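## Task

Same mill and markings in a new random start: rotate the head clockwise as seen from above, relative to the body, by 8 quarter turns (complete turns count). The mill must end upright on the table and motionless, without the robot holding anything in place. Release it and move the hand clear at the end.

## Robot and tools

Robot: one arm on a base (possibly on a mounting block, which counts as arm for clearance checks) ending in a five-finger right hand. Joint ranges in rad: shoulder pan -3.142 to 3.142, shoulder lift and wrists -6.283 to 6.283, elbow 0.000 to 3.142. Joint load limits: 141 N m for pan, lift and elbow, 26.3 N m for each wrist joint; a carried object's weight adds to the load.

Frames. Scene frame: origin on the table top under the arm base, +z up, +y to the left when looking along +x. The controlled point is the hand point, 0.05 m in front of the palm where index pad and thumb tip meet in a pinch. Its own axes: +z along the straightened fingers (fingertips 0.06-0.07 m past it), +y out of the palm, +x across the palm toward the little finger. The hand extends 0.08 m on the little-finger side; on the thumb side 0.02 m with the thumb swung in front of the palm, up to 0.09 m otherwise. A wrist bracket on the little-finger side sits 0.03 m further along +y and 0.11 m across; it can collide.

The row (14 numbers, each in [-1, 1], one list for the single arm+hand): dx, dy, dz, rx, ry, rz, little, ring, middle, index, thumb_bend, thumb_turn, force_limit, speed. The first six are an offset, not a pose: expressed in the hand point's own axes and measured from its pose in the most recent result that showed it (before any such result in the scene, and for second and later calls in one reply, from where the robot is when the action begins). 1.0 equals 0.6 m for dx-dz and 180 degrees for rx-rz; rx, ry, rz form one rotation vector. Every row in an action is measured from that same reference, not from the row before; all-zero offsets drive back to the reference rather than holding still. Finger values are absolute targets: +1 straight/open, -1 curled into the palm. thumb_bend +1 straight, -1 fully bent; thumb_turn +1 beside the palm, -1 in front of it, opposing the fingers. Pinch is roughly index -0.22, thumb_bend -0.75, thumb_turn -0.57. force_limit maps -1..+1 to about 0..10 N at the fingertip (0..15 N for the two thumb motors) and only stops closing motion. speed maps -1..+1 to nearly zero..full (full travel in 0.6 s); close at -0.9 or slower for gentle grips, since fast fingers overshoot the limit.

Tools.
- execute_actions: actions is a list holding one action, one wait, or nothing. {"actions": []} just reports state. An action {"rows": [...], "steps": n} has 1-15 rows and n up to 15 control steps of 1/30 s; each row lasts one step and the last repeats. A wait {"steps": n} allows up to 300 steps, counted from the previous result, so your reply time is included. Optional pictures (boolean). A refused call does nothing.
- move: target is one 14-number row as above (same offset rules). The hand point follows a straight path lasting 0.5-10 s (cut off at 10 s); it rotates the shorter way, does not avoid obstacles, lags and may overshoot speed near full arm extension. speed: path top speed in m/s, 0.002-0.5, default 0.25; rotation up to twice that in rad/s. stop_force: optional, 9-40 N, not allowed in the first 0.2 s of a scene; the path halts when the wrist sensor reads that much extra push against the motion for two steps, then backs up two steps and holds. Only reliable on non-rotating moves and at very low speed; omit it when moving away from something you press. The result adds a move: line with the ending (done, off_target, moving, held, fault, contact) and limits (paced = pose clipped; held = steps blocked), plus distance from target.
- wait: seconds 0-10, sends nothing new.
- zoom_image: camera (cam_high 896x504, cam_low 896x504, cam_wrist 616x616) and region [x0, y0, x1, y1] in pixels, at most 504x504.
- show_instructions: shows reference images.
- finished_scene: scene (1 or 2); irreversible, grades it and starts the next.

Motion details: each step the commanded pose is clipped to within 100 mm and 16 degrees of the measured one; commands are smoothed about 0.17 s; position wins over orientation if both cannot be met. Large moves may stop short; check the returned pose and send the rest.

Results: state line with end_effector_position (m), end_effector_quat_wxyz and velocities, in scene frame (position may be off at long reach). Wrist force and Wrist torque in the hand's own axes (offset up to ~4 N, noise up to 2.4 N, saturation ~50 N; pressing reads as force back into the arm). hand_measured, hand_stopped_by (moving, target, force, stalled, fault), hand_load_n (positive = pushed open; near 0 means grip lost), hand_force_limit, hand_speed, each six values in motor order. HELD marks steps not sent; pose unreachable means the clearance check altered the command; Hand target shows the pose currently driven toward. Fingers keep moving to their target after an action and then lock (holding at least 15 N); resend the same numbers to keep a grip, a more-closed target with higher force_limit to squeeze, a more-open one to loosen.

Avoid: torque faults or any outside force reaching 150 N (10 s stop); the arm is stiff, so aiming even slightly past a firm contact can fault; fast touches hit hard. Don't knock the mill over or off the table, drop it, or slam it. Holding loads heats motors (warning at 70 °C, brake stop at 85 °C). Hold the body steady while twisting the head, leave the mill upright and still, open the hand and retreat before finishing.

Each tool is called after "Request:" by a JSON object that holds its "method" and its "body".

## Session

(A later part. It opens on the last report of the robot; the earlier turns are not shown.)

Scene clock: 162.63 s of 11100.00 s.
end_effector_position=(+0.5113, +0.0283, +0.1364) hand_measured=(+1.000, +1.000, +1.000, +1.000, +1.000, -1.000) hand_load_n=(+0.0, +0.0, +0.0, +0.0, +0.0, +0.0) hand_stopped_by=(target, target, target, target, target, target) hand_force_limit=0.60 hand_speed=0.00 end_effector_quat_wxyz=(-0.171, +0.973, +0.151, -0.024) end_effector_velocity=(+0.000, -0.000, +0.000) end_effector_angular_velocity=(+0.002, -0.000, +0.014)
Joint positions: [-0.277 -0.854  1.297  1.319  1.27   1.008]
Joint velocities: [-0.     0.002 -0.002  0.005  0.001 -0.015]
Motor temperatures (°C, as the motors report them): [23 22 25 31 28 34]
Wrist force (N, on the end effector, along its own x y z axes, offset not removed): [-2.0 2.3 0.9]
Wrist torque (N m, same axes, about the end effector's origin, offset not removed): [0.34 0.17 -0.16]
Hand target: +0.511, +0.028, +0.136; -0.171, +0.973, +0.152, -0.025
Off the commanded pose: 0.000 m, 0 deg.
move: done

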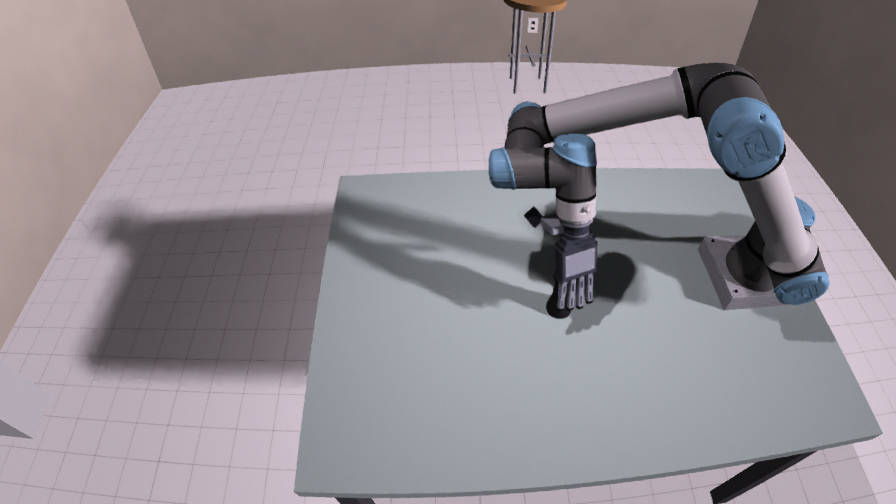

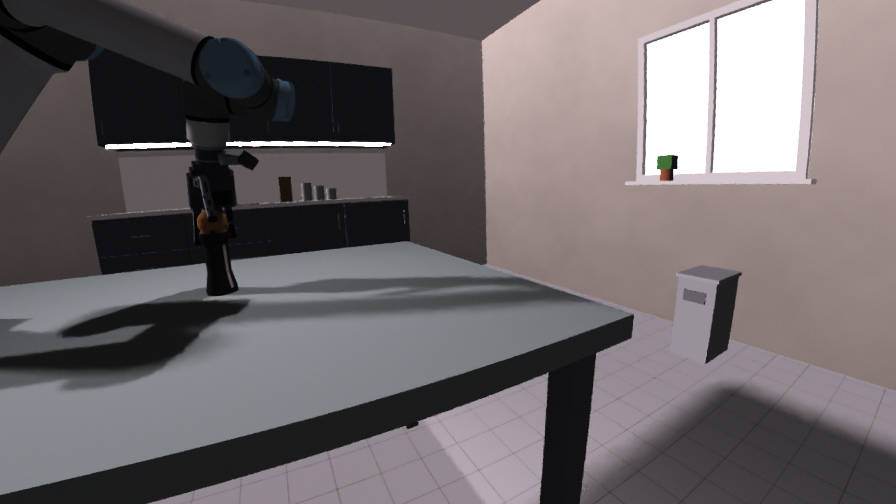

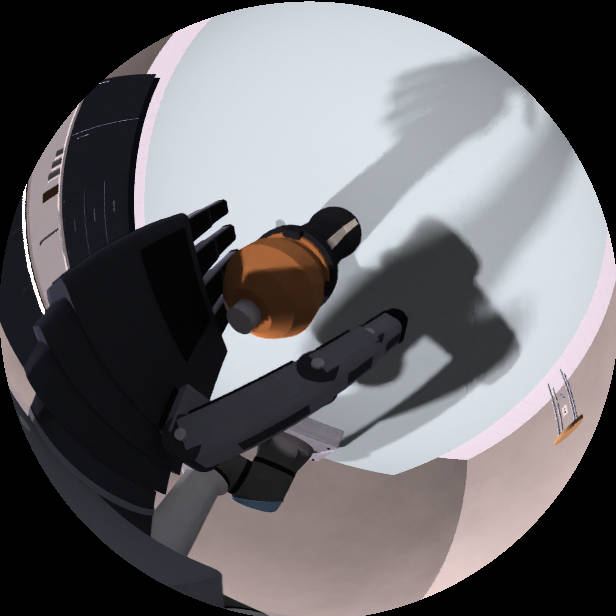

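Request:
{"method": "move", "body": {"target": [0.0282,0.01505,-0.0054,0,-0.0848,-0.2352,1,1,1,1,1,-1,0.6,0], "speed": 0.45}}

Request:
{"method": "move", "body": {"target": [0.0282,0.01505,-0.0054,0,-0.0848,-0.2352,1,1,1,1,1,-1,0.6,0], "speed": 0.45}}

Request:
{"method": "move", "body": {"target": [0.0188,0.0112,-0.004,0,-0.0565,-0.1568,1,1,1,1,0.3,-1,0.6,0], "speed": 0.45}}

Scene clock: 166.17 s of 11100.00 s.
end_effector_position=(+0.5302, +0.0243, +0.1364) hand_measured=(+1.000, +1.000, +1.000, +1.000, +1.000, -1.000) hand_load_n=(+0.0, +0.0, +0.0, +0.0, +0.0, +0.0) hand_stopped_by=(target, target, target, target, target, target) hand_force_limit=0.60 hand_speed=0.00 end_effector_quat_wxyz=(-0.147, +0.842, +0.511, -0.088) end_effector_velocity=(-0.001, +0.000, -0.000) end_effector_angular_velocity=(+0.001, +0.002, +0.014)
Joint positions: [-0.219 -0.798  1.236  1.472  1.463  0.291]
Joint velocities: [ 0.001 -0.     0.002  0.002  0.004 -0.013]
Motor temperatures (°C, as the motors report them): [23 22 25 31 28 34]
Wrist force (N, on the end effector, along its own x y z axes, offset not removed): [-1.1 3.3 0.8]
Wrist torque (N m, same axes, about the end effector's origin, offset not removed): [0.49 0.01 -0.06]
Hand target: +0.530, +0.024, +0.136; -0.147, +0.842, +0.512, -0.088
Off the commanded pose: 0.000 m, 0 deg.
move: done

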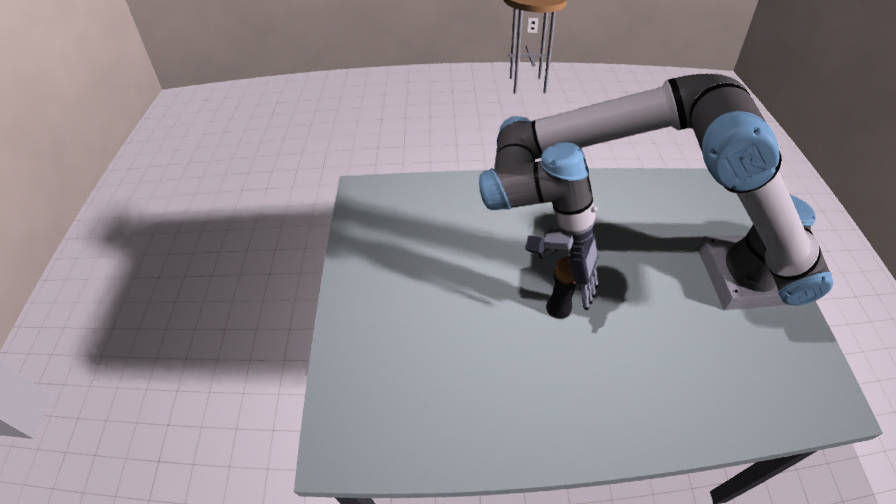

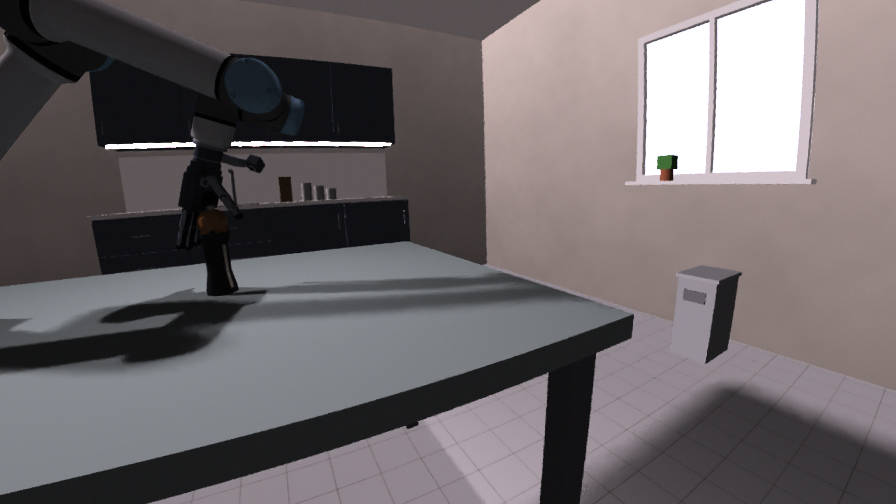

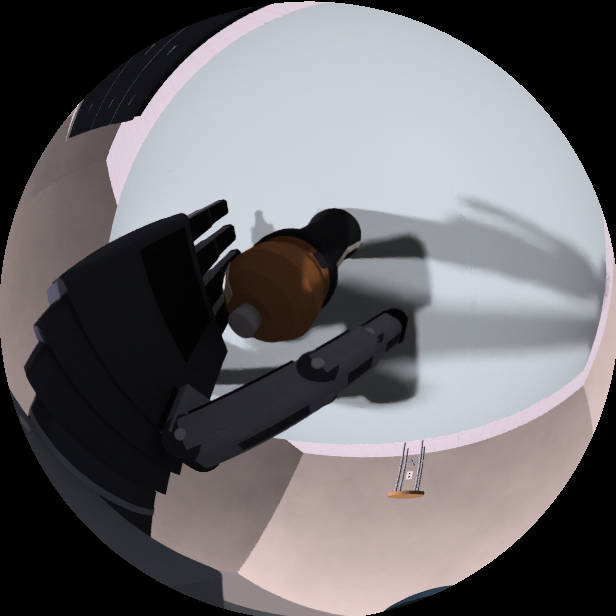

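Scene clock: 167.73 s of 11100.00 s.
end_effector_position=(+0.5464, +0.0349, +0.1364) hand_measured=(+1.000, +1.000, +1.000, +1.000, +1.000, -1.000) hand_load_n=(+0.0, +0.0, +0.0, +0.0, +0.0, +0.0) hand_stopped_by=(target, target, target, target, target, target) hand_force_limit=0.60 hand_speed=0.00 end_effector_quat_wxyz=(-0.101, +0.584, +0.794, -0.137) end_effector_velocity=(+0.001, -0.000, +0.000) end_effector_angular_velocity=(+0.001, -0.001, +0.014)
Joint positions: [-0.16  -0.803  1.242  1.46   1.703 -0.394]
Joint velocities: [-0.    -0.001 -0.    -0.002  0.003 -0.014]
Motor temperatures (°C, as the motors report them): [23 22 25 31 28 34]
Wrist force (N, on the end effector, along its own x y z axes, offset not removed): [-0.5 2.5 2.1]
Wrist torque (N m, same axes, about the end effector's origin, offset not removed): [0.26 -0.05 -0.06]
Hand target: +0.546, +0.035, +0.136; -0.101, +0.583, +0.794, -0.137
Off the commanded pose: 0.000 m, 0 deg.
move: done

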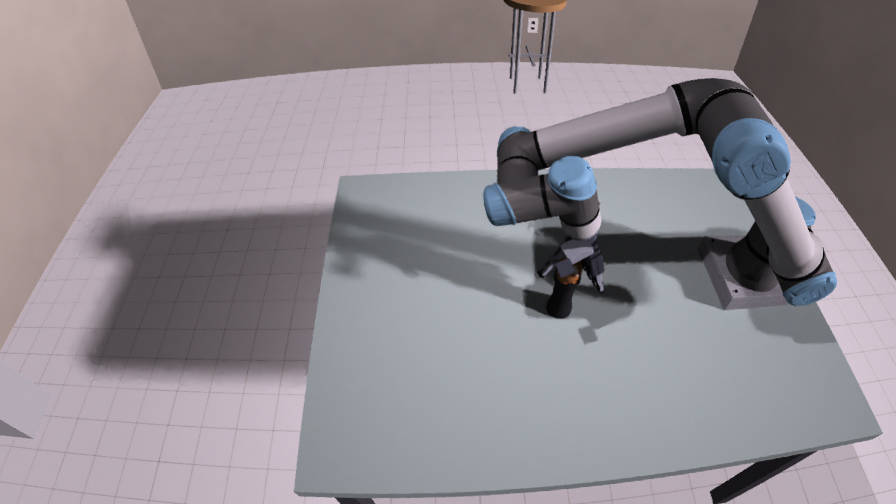

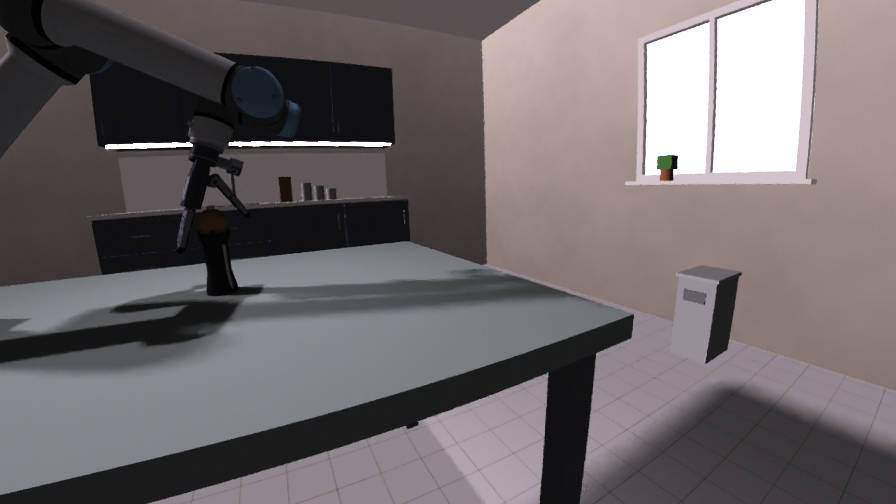

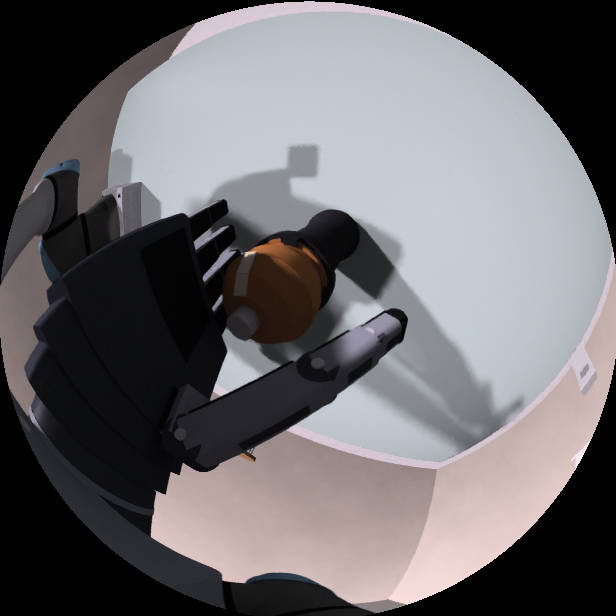

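Scene clock: 169.00 s of 11100.00 s.
end_effector_position=(+0.5498, +0.0478, +0.1363) hand_measured=(+1.000, +1.000, +1.000, +1.000, +0.300, -1.000) hand_load_n=(+0.0, +0.0, +0.0, +0.0, +0.0, +0.0) hand_stopped_by=(target, target, target, target, target, target) hand_force_limit=0.60 hand_speed=0.00 end_effector_quat_wxyz=(-0.062, +0.359, +0.917, -0.159) end_effector_velocity=(+0.000, +0.000, +0.000) end_effector_angular_velocity=(+0.002, -0.003, +0.014)
Joint positions: [-0.132 -0.842  1.285  1.355  1.837 -0.88 ]
Joint velocities: [-0.001 -0.003  0.002 -0.006  0.001 -0.016]
Motor temperatures (°C, as the motors report them): [23 22 25 31 28 34]
Wrist force (N, on the end effector, along its own x y z axes, offset not removed): [-1.6 3.0 2.5]
Wrist torque (N m, same axes, about the end effector's origin, offset not removed): [0.37 0.09 -0.04]
Hand target: +0.550, +0.048, +0.136; -0.062, +0.358, +0.918, -0.159
Off the commanded pose: 0.000 m, 0 deg.
move: done

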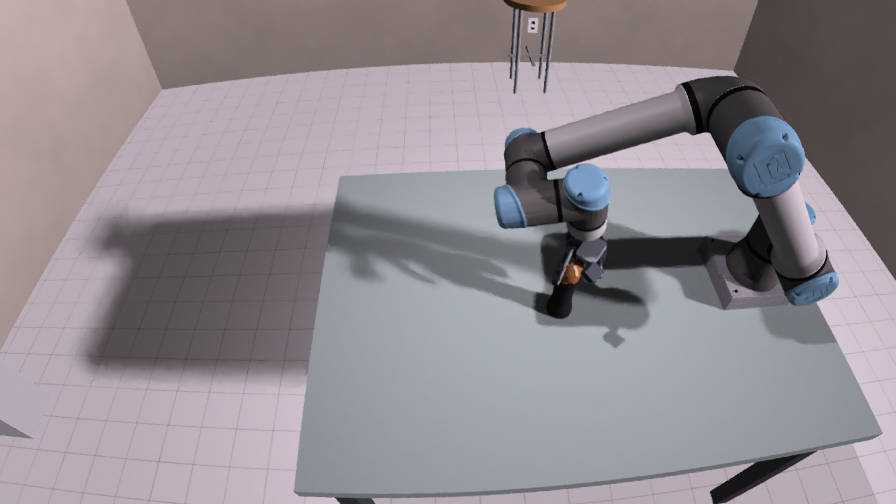

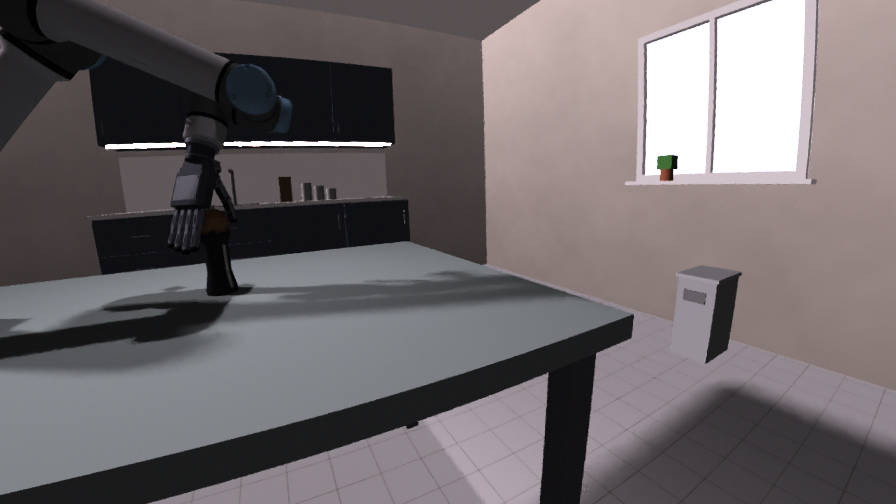

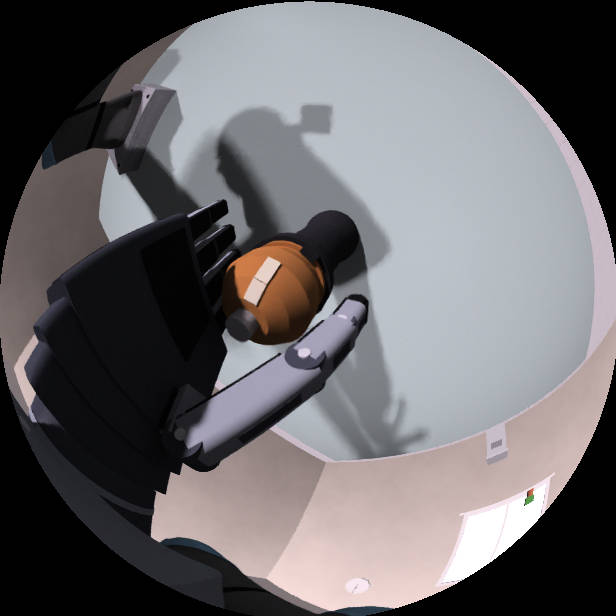

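Request:
{"method": "move", "body": {"target": [-0.005,0.0095,-0.002,0,0,0,1,1,1,1,-0.3,-1,0.6,-0.3], "speed": 0.015}}

Request:
{"method": "move", "body": {"target": [0,0,0,0,0,0,1,1,1,1,-1,-1,0.6,-0.85]}}

Request:
{"method": "move", "body": {"target": [0,0.0056,0.0157,0,0,0,1,1,1,1,-1,-1,0.6,-0.85], "speed": 0.003, "stop_force": 40}}

Scene clock: 172.50 s of 11100.00 s.
end_effector_position=(+0.5559, +0.0500, +0.1355) hand_measured=(+1.000, +1.000, +1.000, +1.000, -0.300, -1.000) hand_load_n=(+0.0, +0.0, +0.0, +0.0, +0.0, +0.0) hand_stopped_by=(target, target, target, target, target, target) hand_force_limit=0.60 hand_speed=-0.30 end_effector_quat_wxyz=(-0.062, +0.359, +0.917, -0.159) end_effector_velocity=(-0.001, -0.000, -0.000) end_effector_angular_velocity=(-0.001, +0.002, -0.001)
Joint positions: [-0.127 -0.827  1.26   1.366  1.836 -0.875]
Joint velocities: [0.    0.    0.001 0.001 0.001 0.001]
Motor temperatures (°C, as the motors report them): [23 22 25 31 28 34]
Wrist force (N, on the end effector, along its own x y z axes, offset not removed): [-1.3 2.8 2.6]
Wrist torque (N m, same axes, about the end effector's origin, offset not removed): [0.29 0.03 -0.05]
Hand target: +0.556, +0.050, +0.136; -0.062, +0.359, +0.917, -0.159
Off the commanded pose: 0.000 m, 0 deg.
move: done

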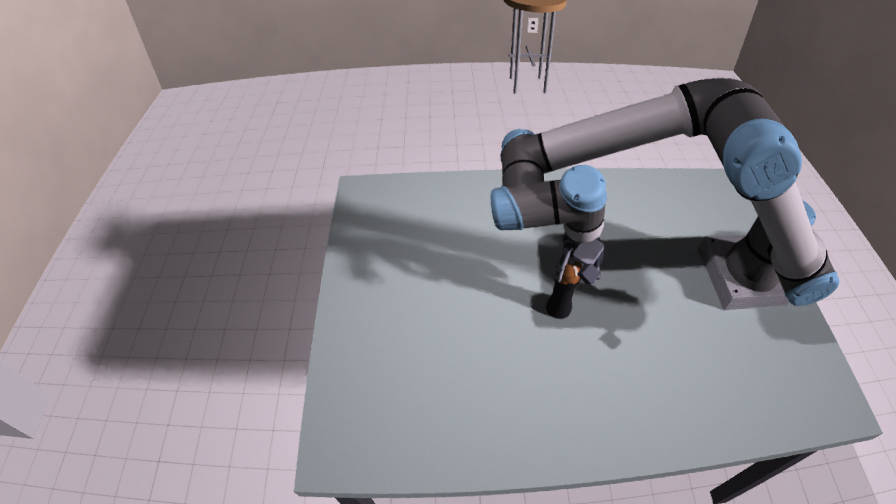

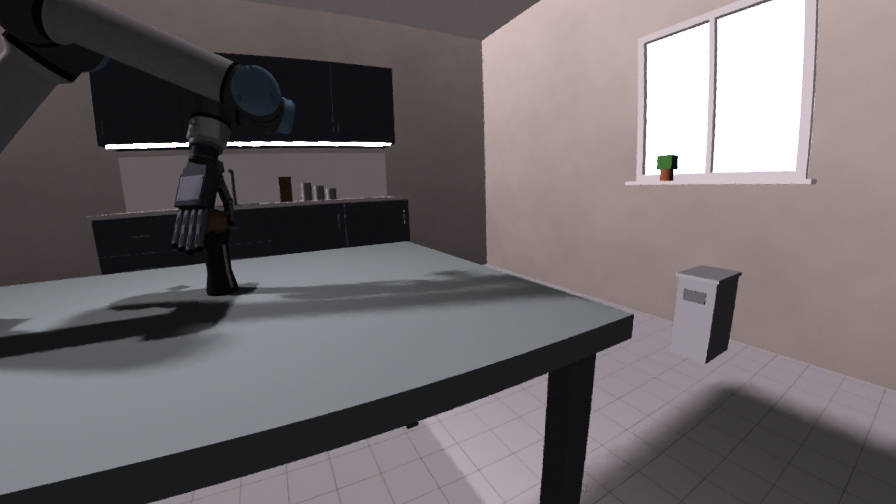

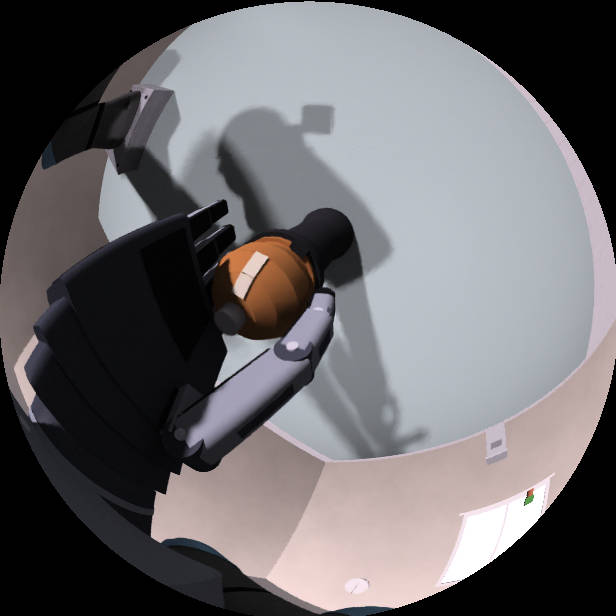

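Scene clock: 174.20 s of 11100.00 s.
end_effector_position=(+0.5559, +0.0500, +0.1355) hand_measured=(+1.000, +1.000, +1.000, +1.000, -0.502, -1.000) hand_load_n=(+0.0, +0.0, +0.0, +0.0, +11.5, +2.0) hand_stopped_by=(target, target, target, target, force, target) hand_force_limit=0.60 hand_speed=-0.85 end_effector_quat_wxyz=(-0.062, +0.359, +0.917, -0.159) end_effector_velocity=(-0.000, -0.000, -0.000) end_effector_angular_velocity=(-0.002, +0.001, +0.001)
Joint positions: [-0.127 -0.827  1.26   1.366  1.836 -0.875]
Joint velocities: [ 0.     0.     0.     0.001  0.002 -0.   ]
Motor temperatures (°C, as the motors report them): [23 22 25 31 28 34]
Wrist force (N, on the end effector, along its own x y z axes, offset not removed): [-0.3 5.1 -1.4]
Wrist torque (N m, same axes, about the end effector's origin, offset not removed): [0.27 -0.11 0.00]
Hand target: +0.556, +0.050, +0.136; -0.062, +0.359, +0.917, -0.159
Off the commanded pose: 0.000 m, 0 deg.
move: done

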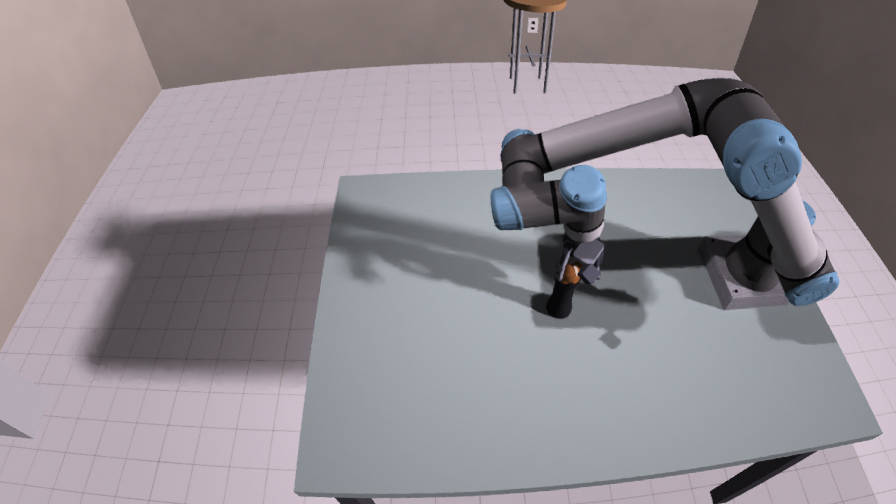

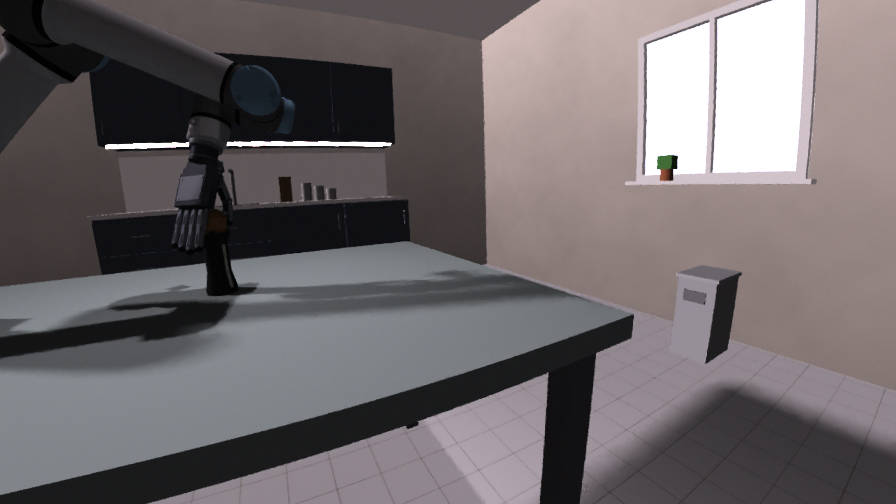

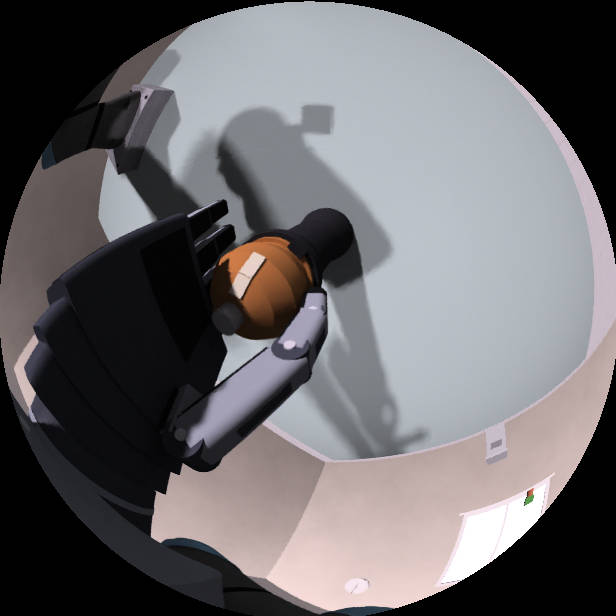

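Scene clock: 176.17 s of 11100.00 s.
end_effector_position=(+0.5559, +0.0499, +0.1308) hand_measured=(+1.000, +1.000, +1.000, +1.000, -0.500, -1.000) hand_load_n=(+0.0, +0.0, +0.0, +0.0, +15.5, +3.0) hand_stopped_by=(target, target, target, target, force, target) hand_force_limit=0.60 hand_speed=-0.85 end_effector_quat_wxyz=(-0.062, +0.359, +0.917, -0.159) end_effector_velocity=(+0.000, -0.000, +0.001) end_effector_angular_velocity=(-0.001, +0.001, +0.001)
Joint positions: [-0.127 -0.822  1.264  1.357  1.836 -0.875]
Joint velocities: [ 0.    -0.    -0.001  0.002  0.001 -0.   ]
Motor temperatures (°C, as the motors report them): [23 22 25 31 28 34]
Wrist force (N, on the end effector, along its own x y z axes, offset not removed): [-1.6 -21.5 -42.4]
Wrist torque (N m, same axes, about the end effector's origin, offset not removed): [1.16 0.92 -0.57]
Hand target: +0.556, +0.050, +0.131; -0.062, +0.359, +0.917, -0.159
Off the commanded pose: 0.005 m, 0 deg.
move: contact

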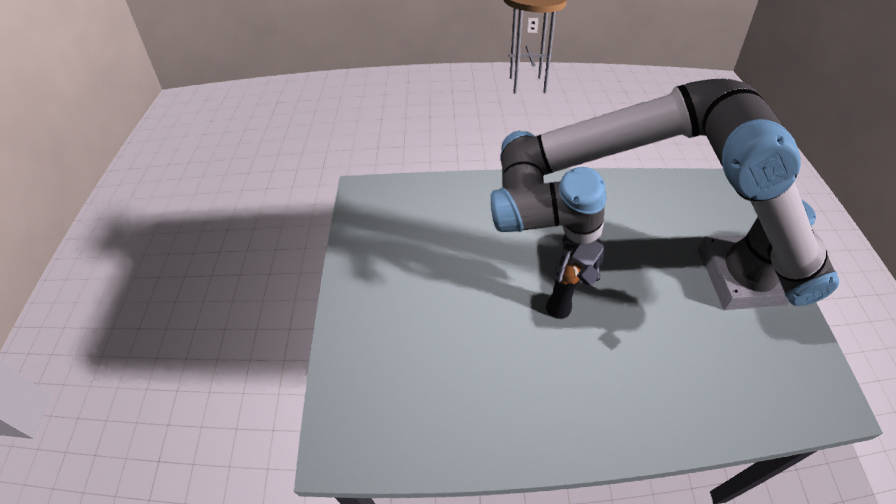

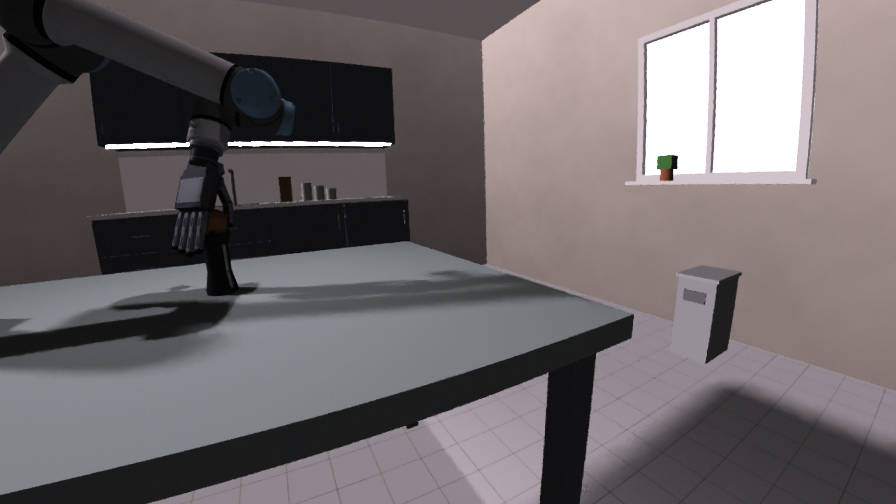

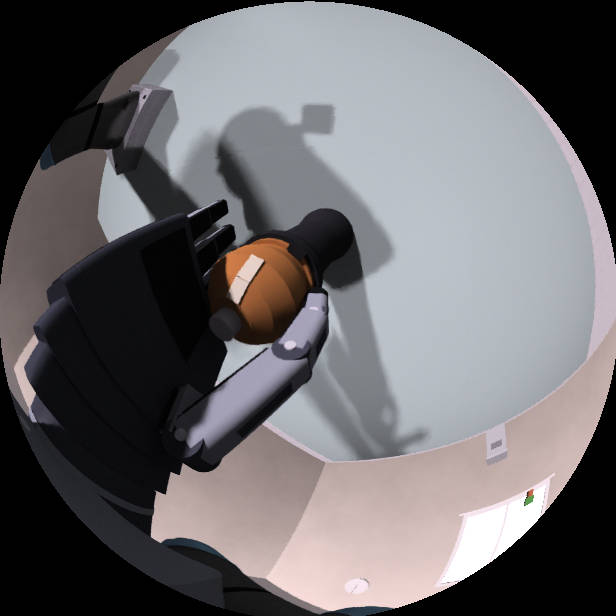

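Request:
{"method": "move", "body": {"target": [-0.0122,-0.0199,0.0072,0,0.0565,0.1568,1,1,1,1,-1,-1,0.6,-0.85], "speed": 0.2}}

Request:
{"method": "move", "body": {"target": [-0.0122,-0.0199,0.0072,0,0.0565,0.1568,1,1,1,1,-1,-1,0.6,-0.85], "speed": 0.2}}

Request:
{"method": "move", "body": {"target": [-0.0122,-0.0199,0.0072,0,0.0565,0.1568,1,1,1,1,-1,-1,0.6,-0.85], "speed": 0.2}}

Scene clock: 179.80 s of 11100.00 s.
end_effector_position=(+0.5527, +0.0357, +0.1308) hand_measured=(+1.000, +1.000, +1.000, +1.000, -0.498, -1.000) hand_load_n=(+0.0, +0.0, +0.0, +0.0, +17.0, -0.5) hand_stopped_by=(target, target, target, target, force, target) hand_force_limit=0.60 hand_speed=-0.85 end_effector_quat_wxyz=(-0.101, +0.583, +0.794, -0.138) end_effector_velocity=(-0.000, -0.001, -0.000) end_effector_angular_velocity=(-0.001, +0.002, -0.017)
Joint positions: [-0.157 -0.783  1.22   1.462  1.702 -0.391]
Joint velocities: [-0.001  0.002 -0.003  0.004 -0.004  0.015]
Motor temperatures (°C, as the motors report them): [23 22 25 31 28 34]
Wrist force (N, on the end effector, along its own x y z axes, offset not removed): [2.2 -17.4 -32.6]
Wrist torque (N m, same axes, about the end effector's origin, offset not removed): [0.88 0.50 -0.43]
Hand target: +0.553, +0.036, +0.131; -0.101, +0.584, +0.793, -0.138
Off the commanded pose: 0.000 m, 0 deg.
move: done

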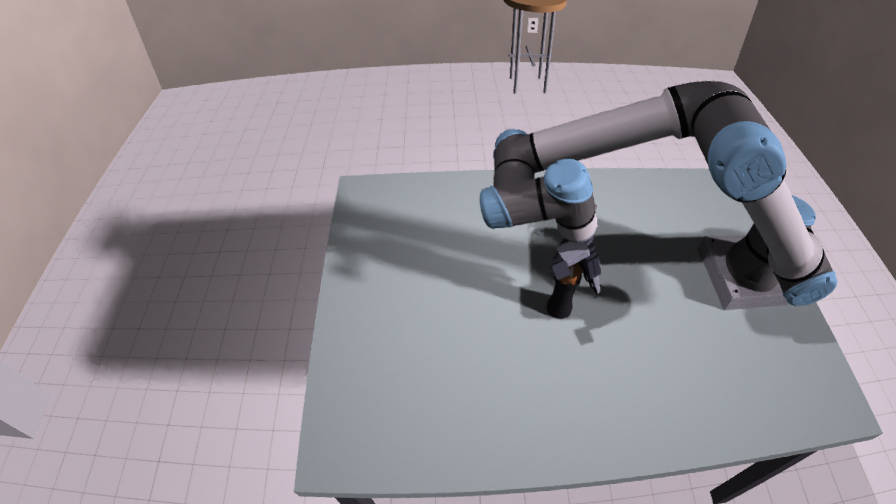

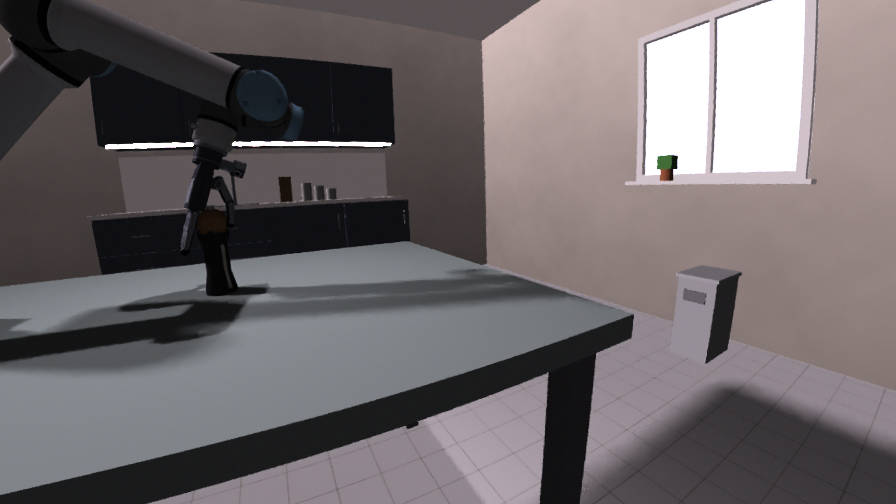

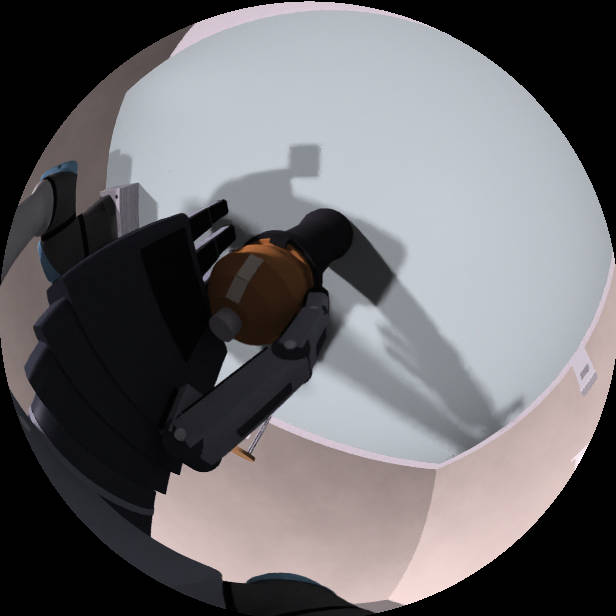

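Scene clock: 181.60 s of 11100.00 s.
end_effector_position=(+0.5428, +0.0250, +0.1308) hand_measured=(+1.000, +1.000, +1.000, +1.000, -0.498, -1.000) hand_load_n=(+0.0, +0.0, +0.0, +0.0, +17.0, +0.0) hand_stopped_by=(target, target, target, target, force, target) hand_force_limit=0.60 hand_speed=-0.85 end_effector_quat_wxyz=(-0.134, +0.768, +0.617, -0.106) end_effector_velocity=(-0.000, -0.001, +0.000) end_effector_angular_velocity=(-0.001, +0.000, -0.017)
Joint positions: [-0.199 -0.772  1.208  1.489  1.544  0.063]
Joint velocities: [-0.001 -0.    -0.001  0.001 -0.004  0.015]
Motor temperatures (°C, as the motors report them): [23 22 25 31 28 34]
Wrist force (N, on the end effector, along its own x y z axes, offset not removed): [0.7 -16.1 -30.5]
Wrist torque (N m, same axes, about the end effector's origin, offset not removed): [0.84 0.58 -0.61]
Hand target: +0.543, +0.025, +0.131; -0.134, +0.769, +0.616, -0.106
Off the commanded pose: 0.000 m, 0 deg.
move: done

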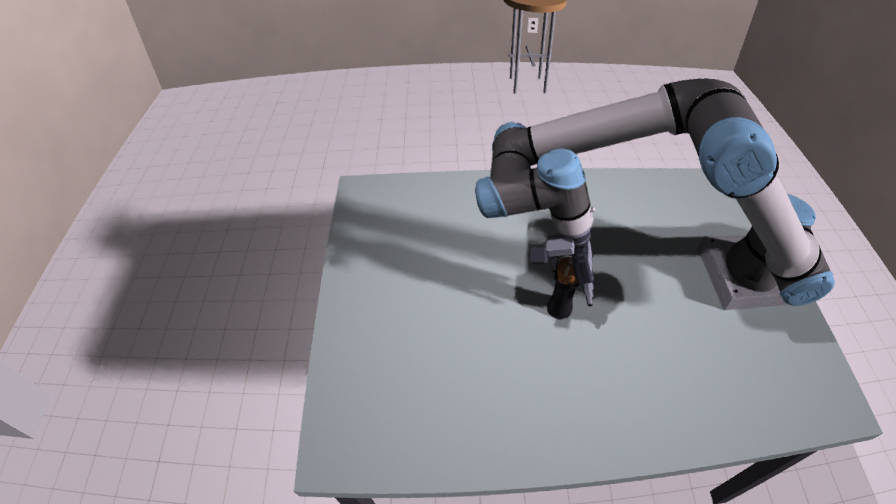

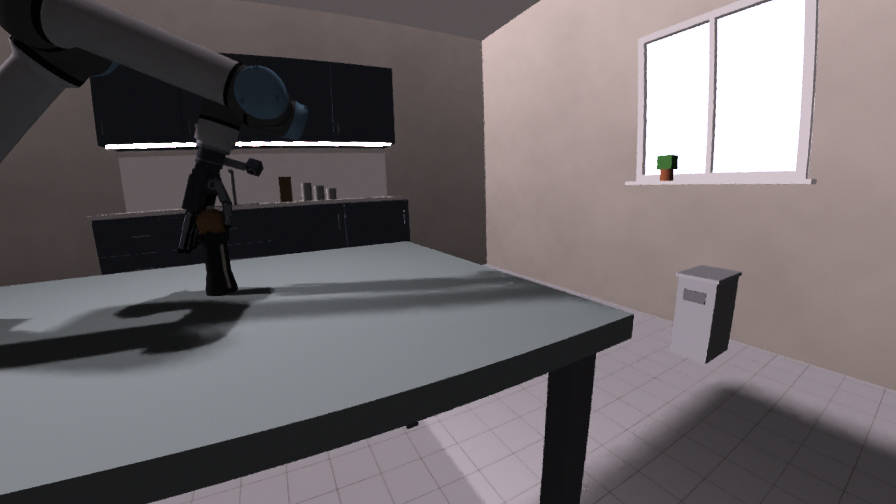

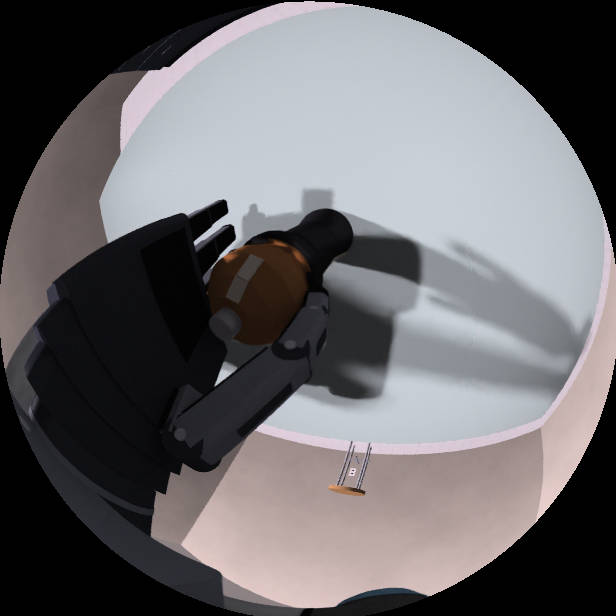

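Scene clock: 183.40 s of 11100.00 s.
end_effector_position=(+0.5289, +0.0206, +0.1308) hand_measured=(+1.000, +1.000, +1.000, +1.000, -0.498, -1.000) hand_load_n=(+0.0, +0.0, +0.0, +0.0, +17.0, +0.0) hand_stopped_by=(target, target, target, target, force, target) hand_force_limit=0.60 hand_speed=-0.85 end_effector_quat_wxyz=(-0.157, +0.901, +0.398, -0.068) end_effector_velocity=(-0.000, +0.000, -0.000) end_effector_angular_velocity=(+0.000, -0.000, -0.016)
Joint positions: [-0.244 -0.792  1.233  1.439  1.39   0.516]
Joint velocities: [-0.001 -0.001  0.001 -0.003 -0.005  0.015]
Motor temperatures (°C, as the motors report them): [23 22 25 31 28 34]
Wrist force (N, on the end effector, along its own x y z axes, offset not removed): [0.2 -14.2 -29.4]
Wrist torque (N m, same axes, about the end effector's origin, offset not removed): [1.00 0.60 -0.49]
Hand target: +0.529, +0.021, +0.131; -0.157, +0.902, +0.397, -0.068
Off the commanded pose: 0.000 m, 0 deg.
move: done

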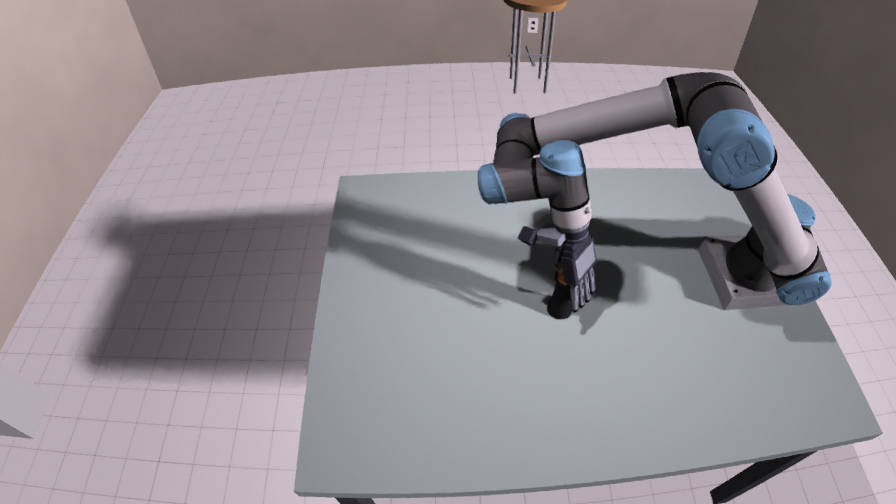

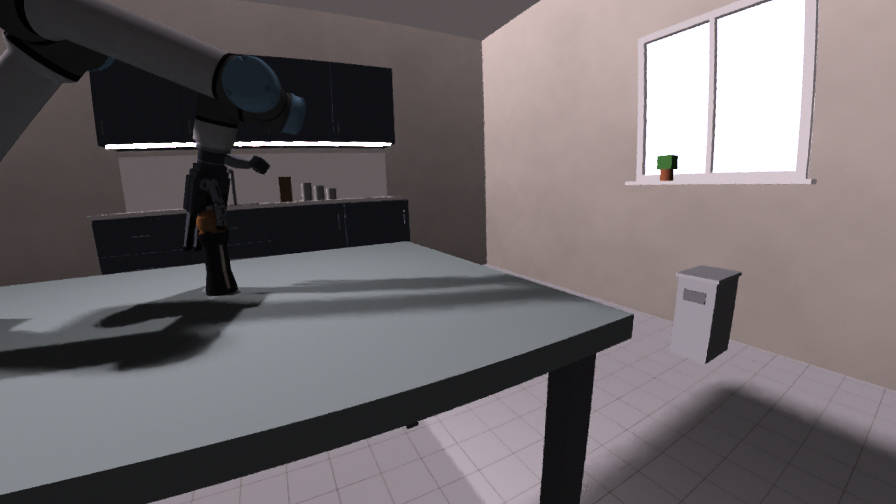

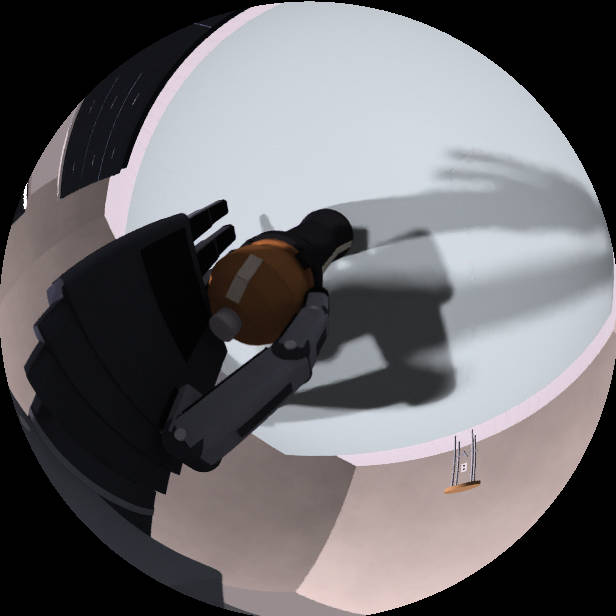

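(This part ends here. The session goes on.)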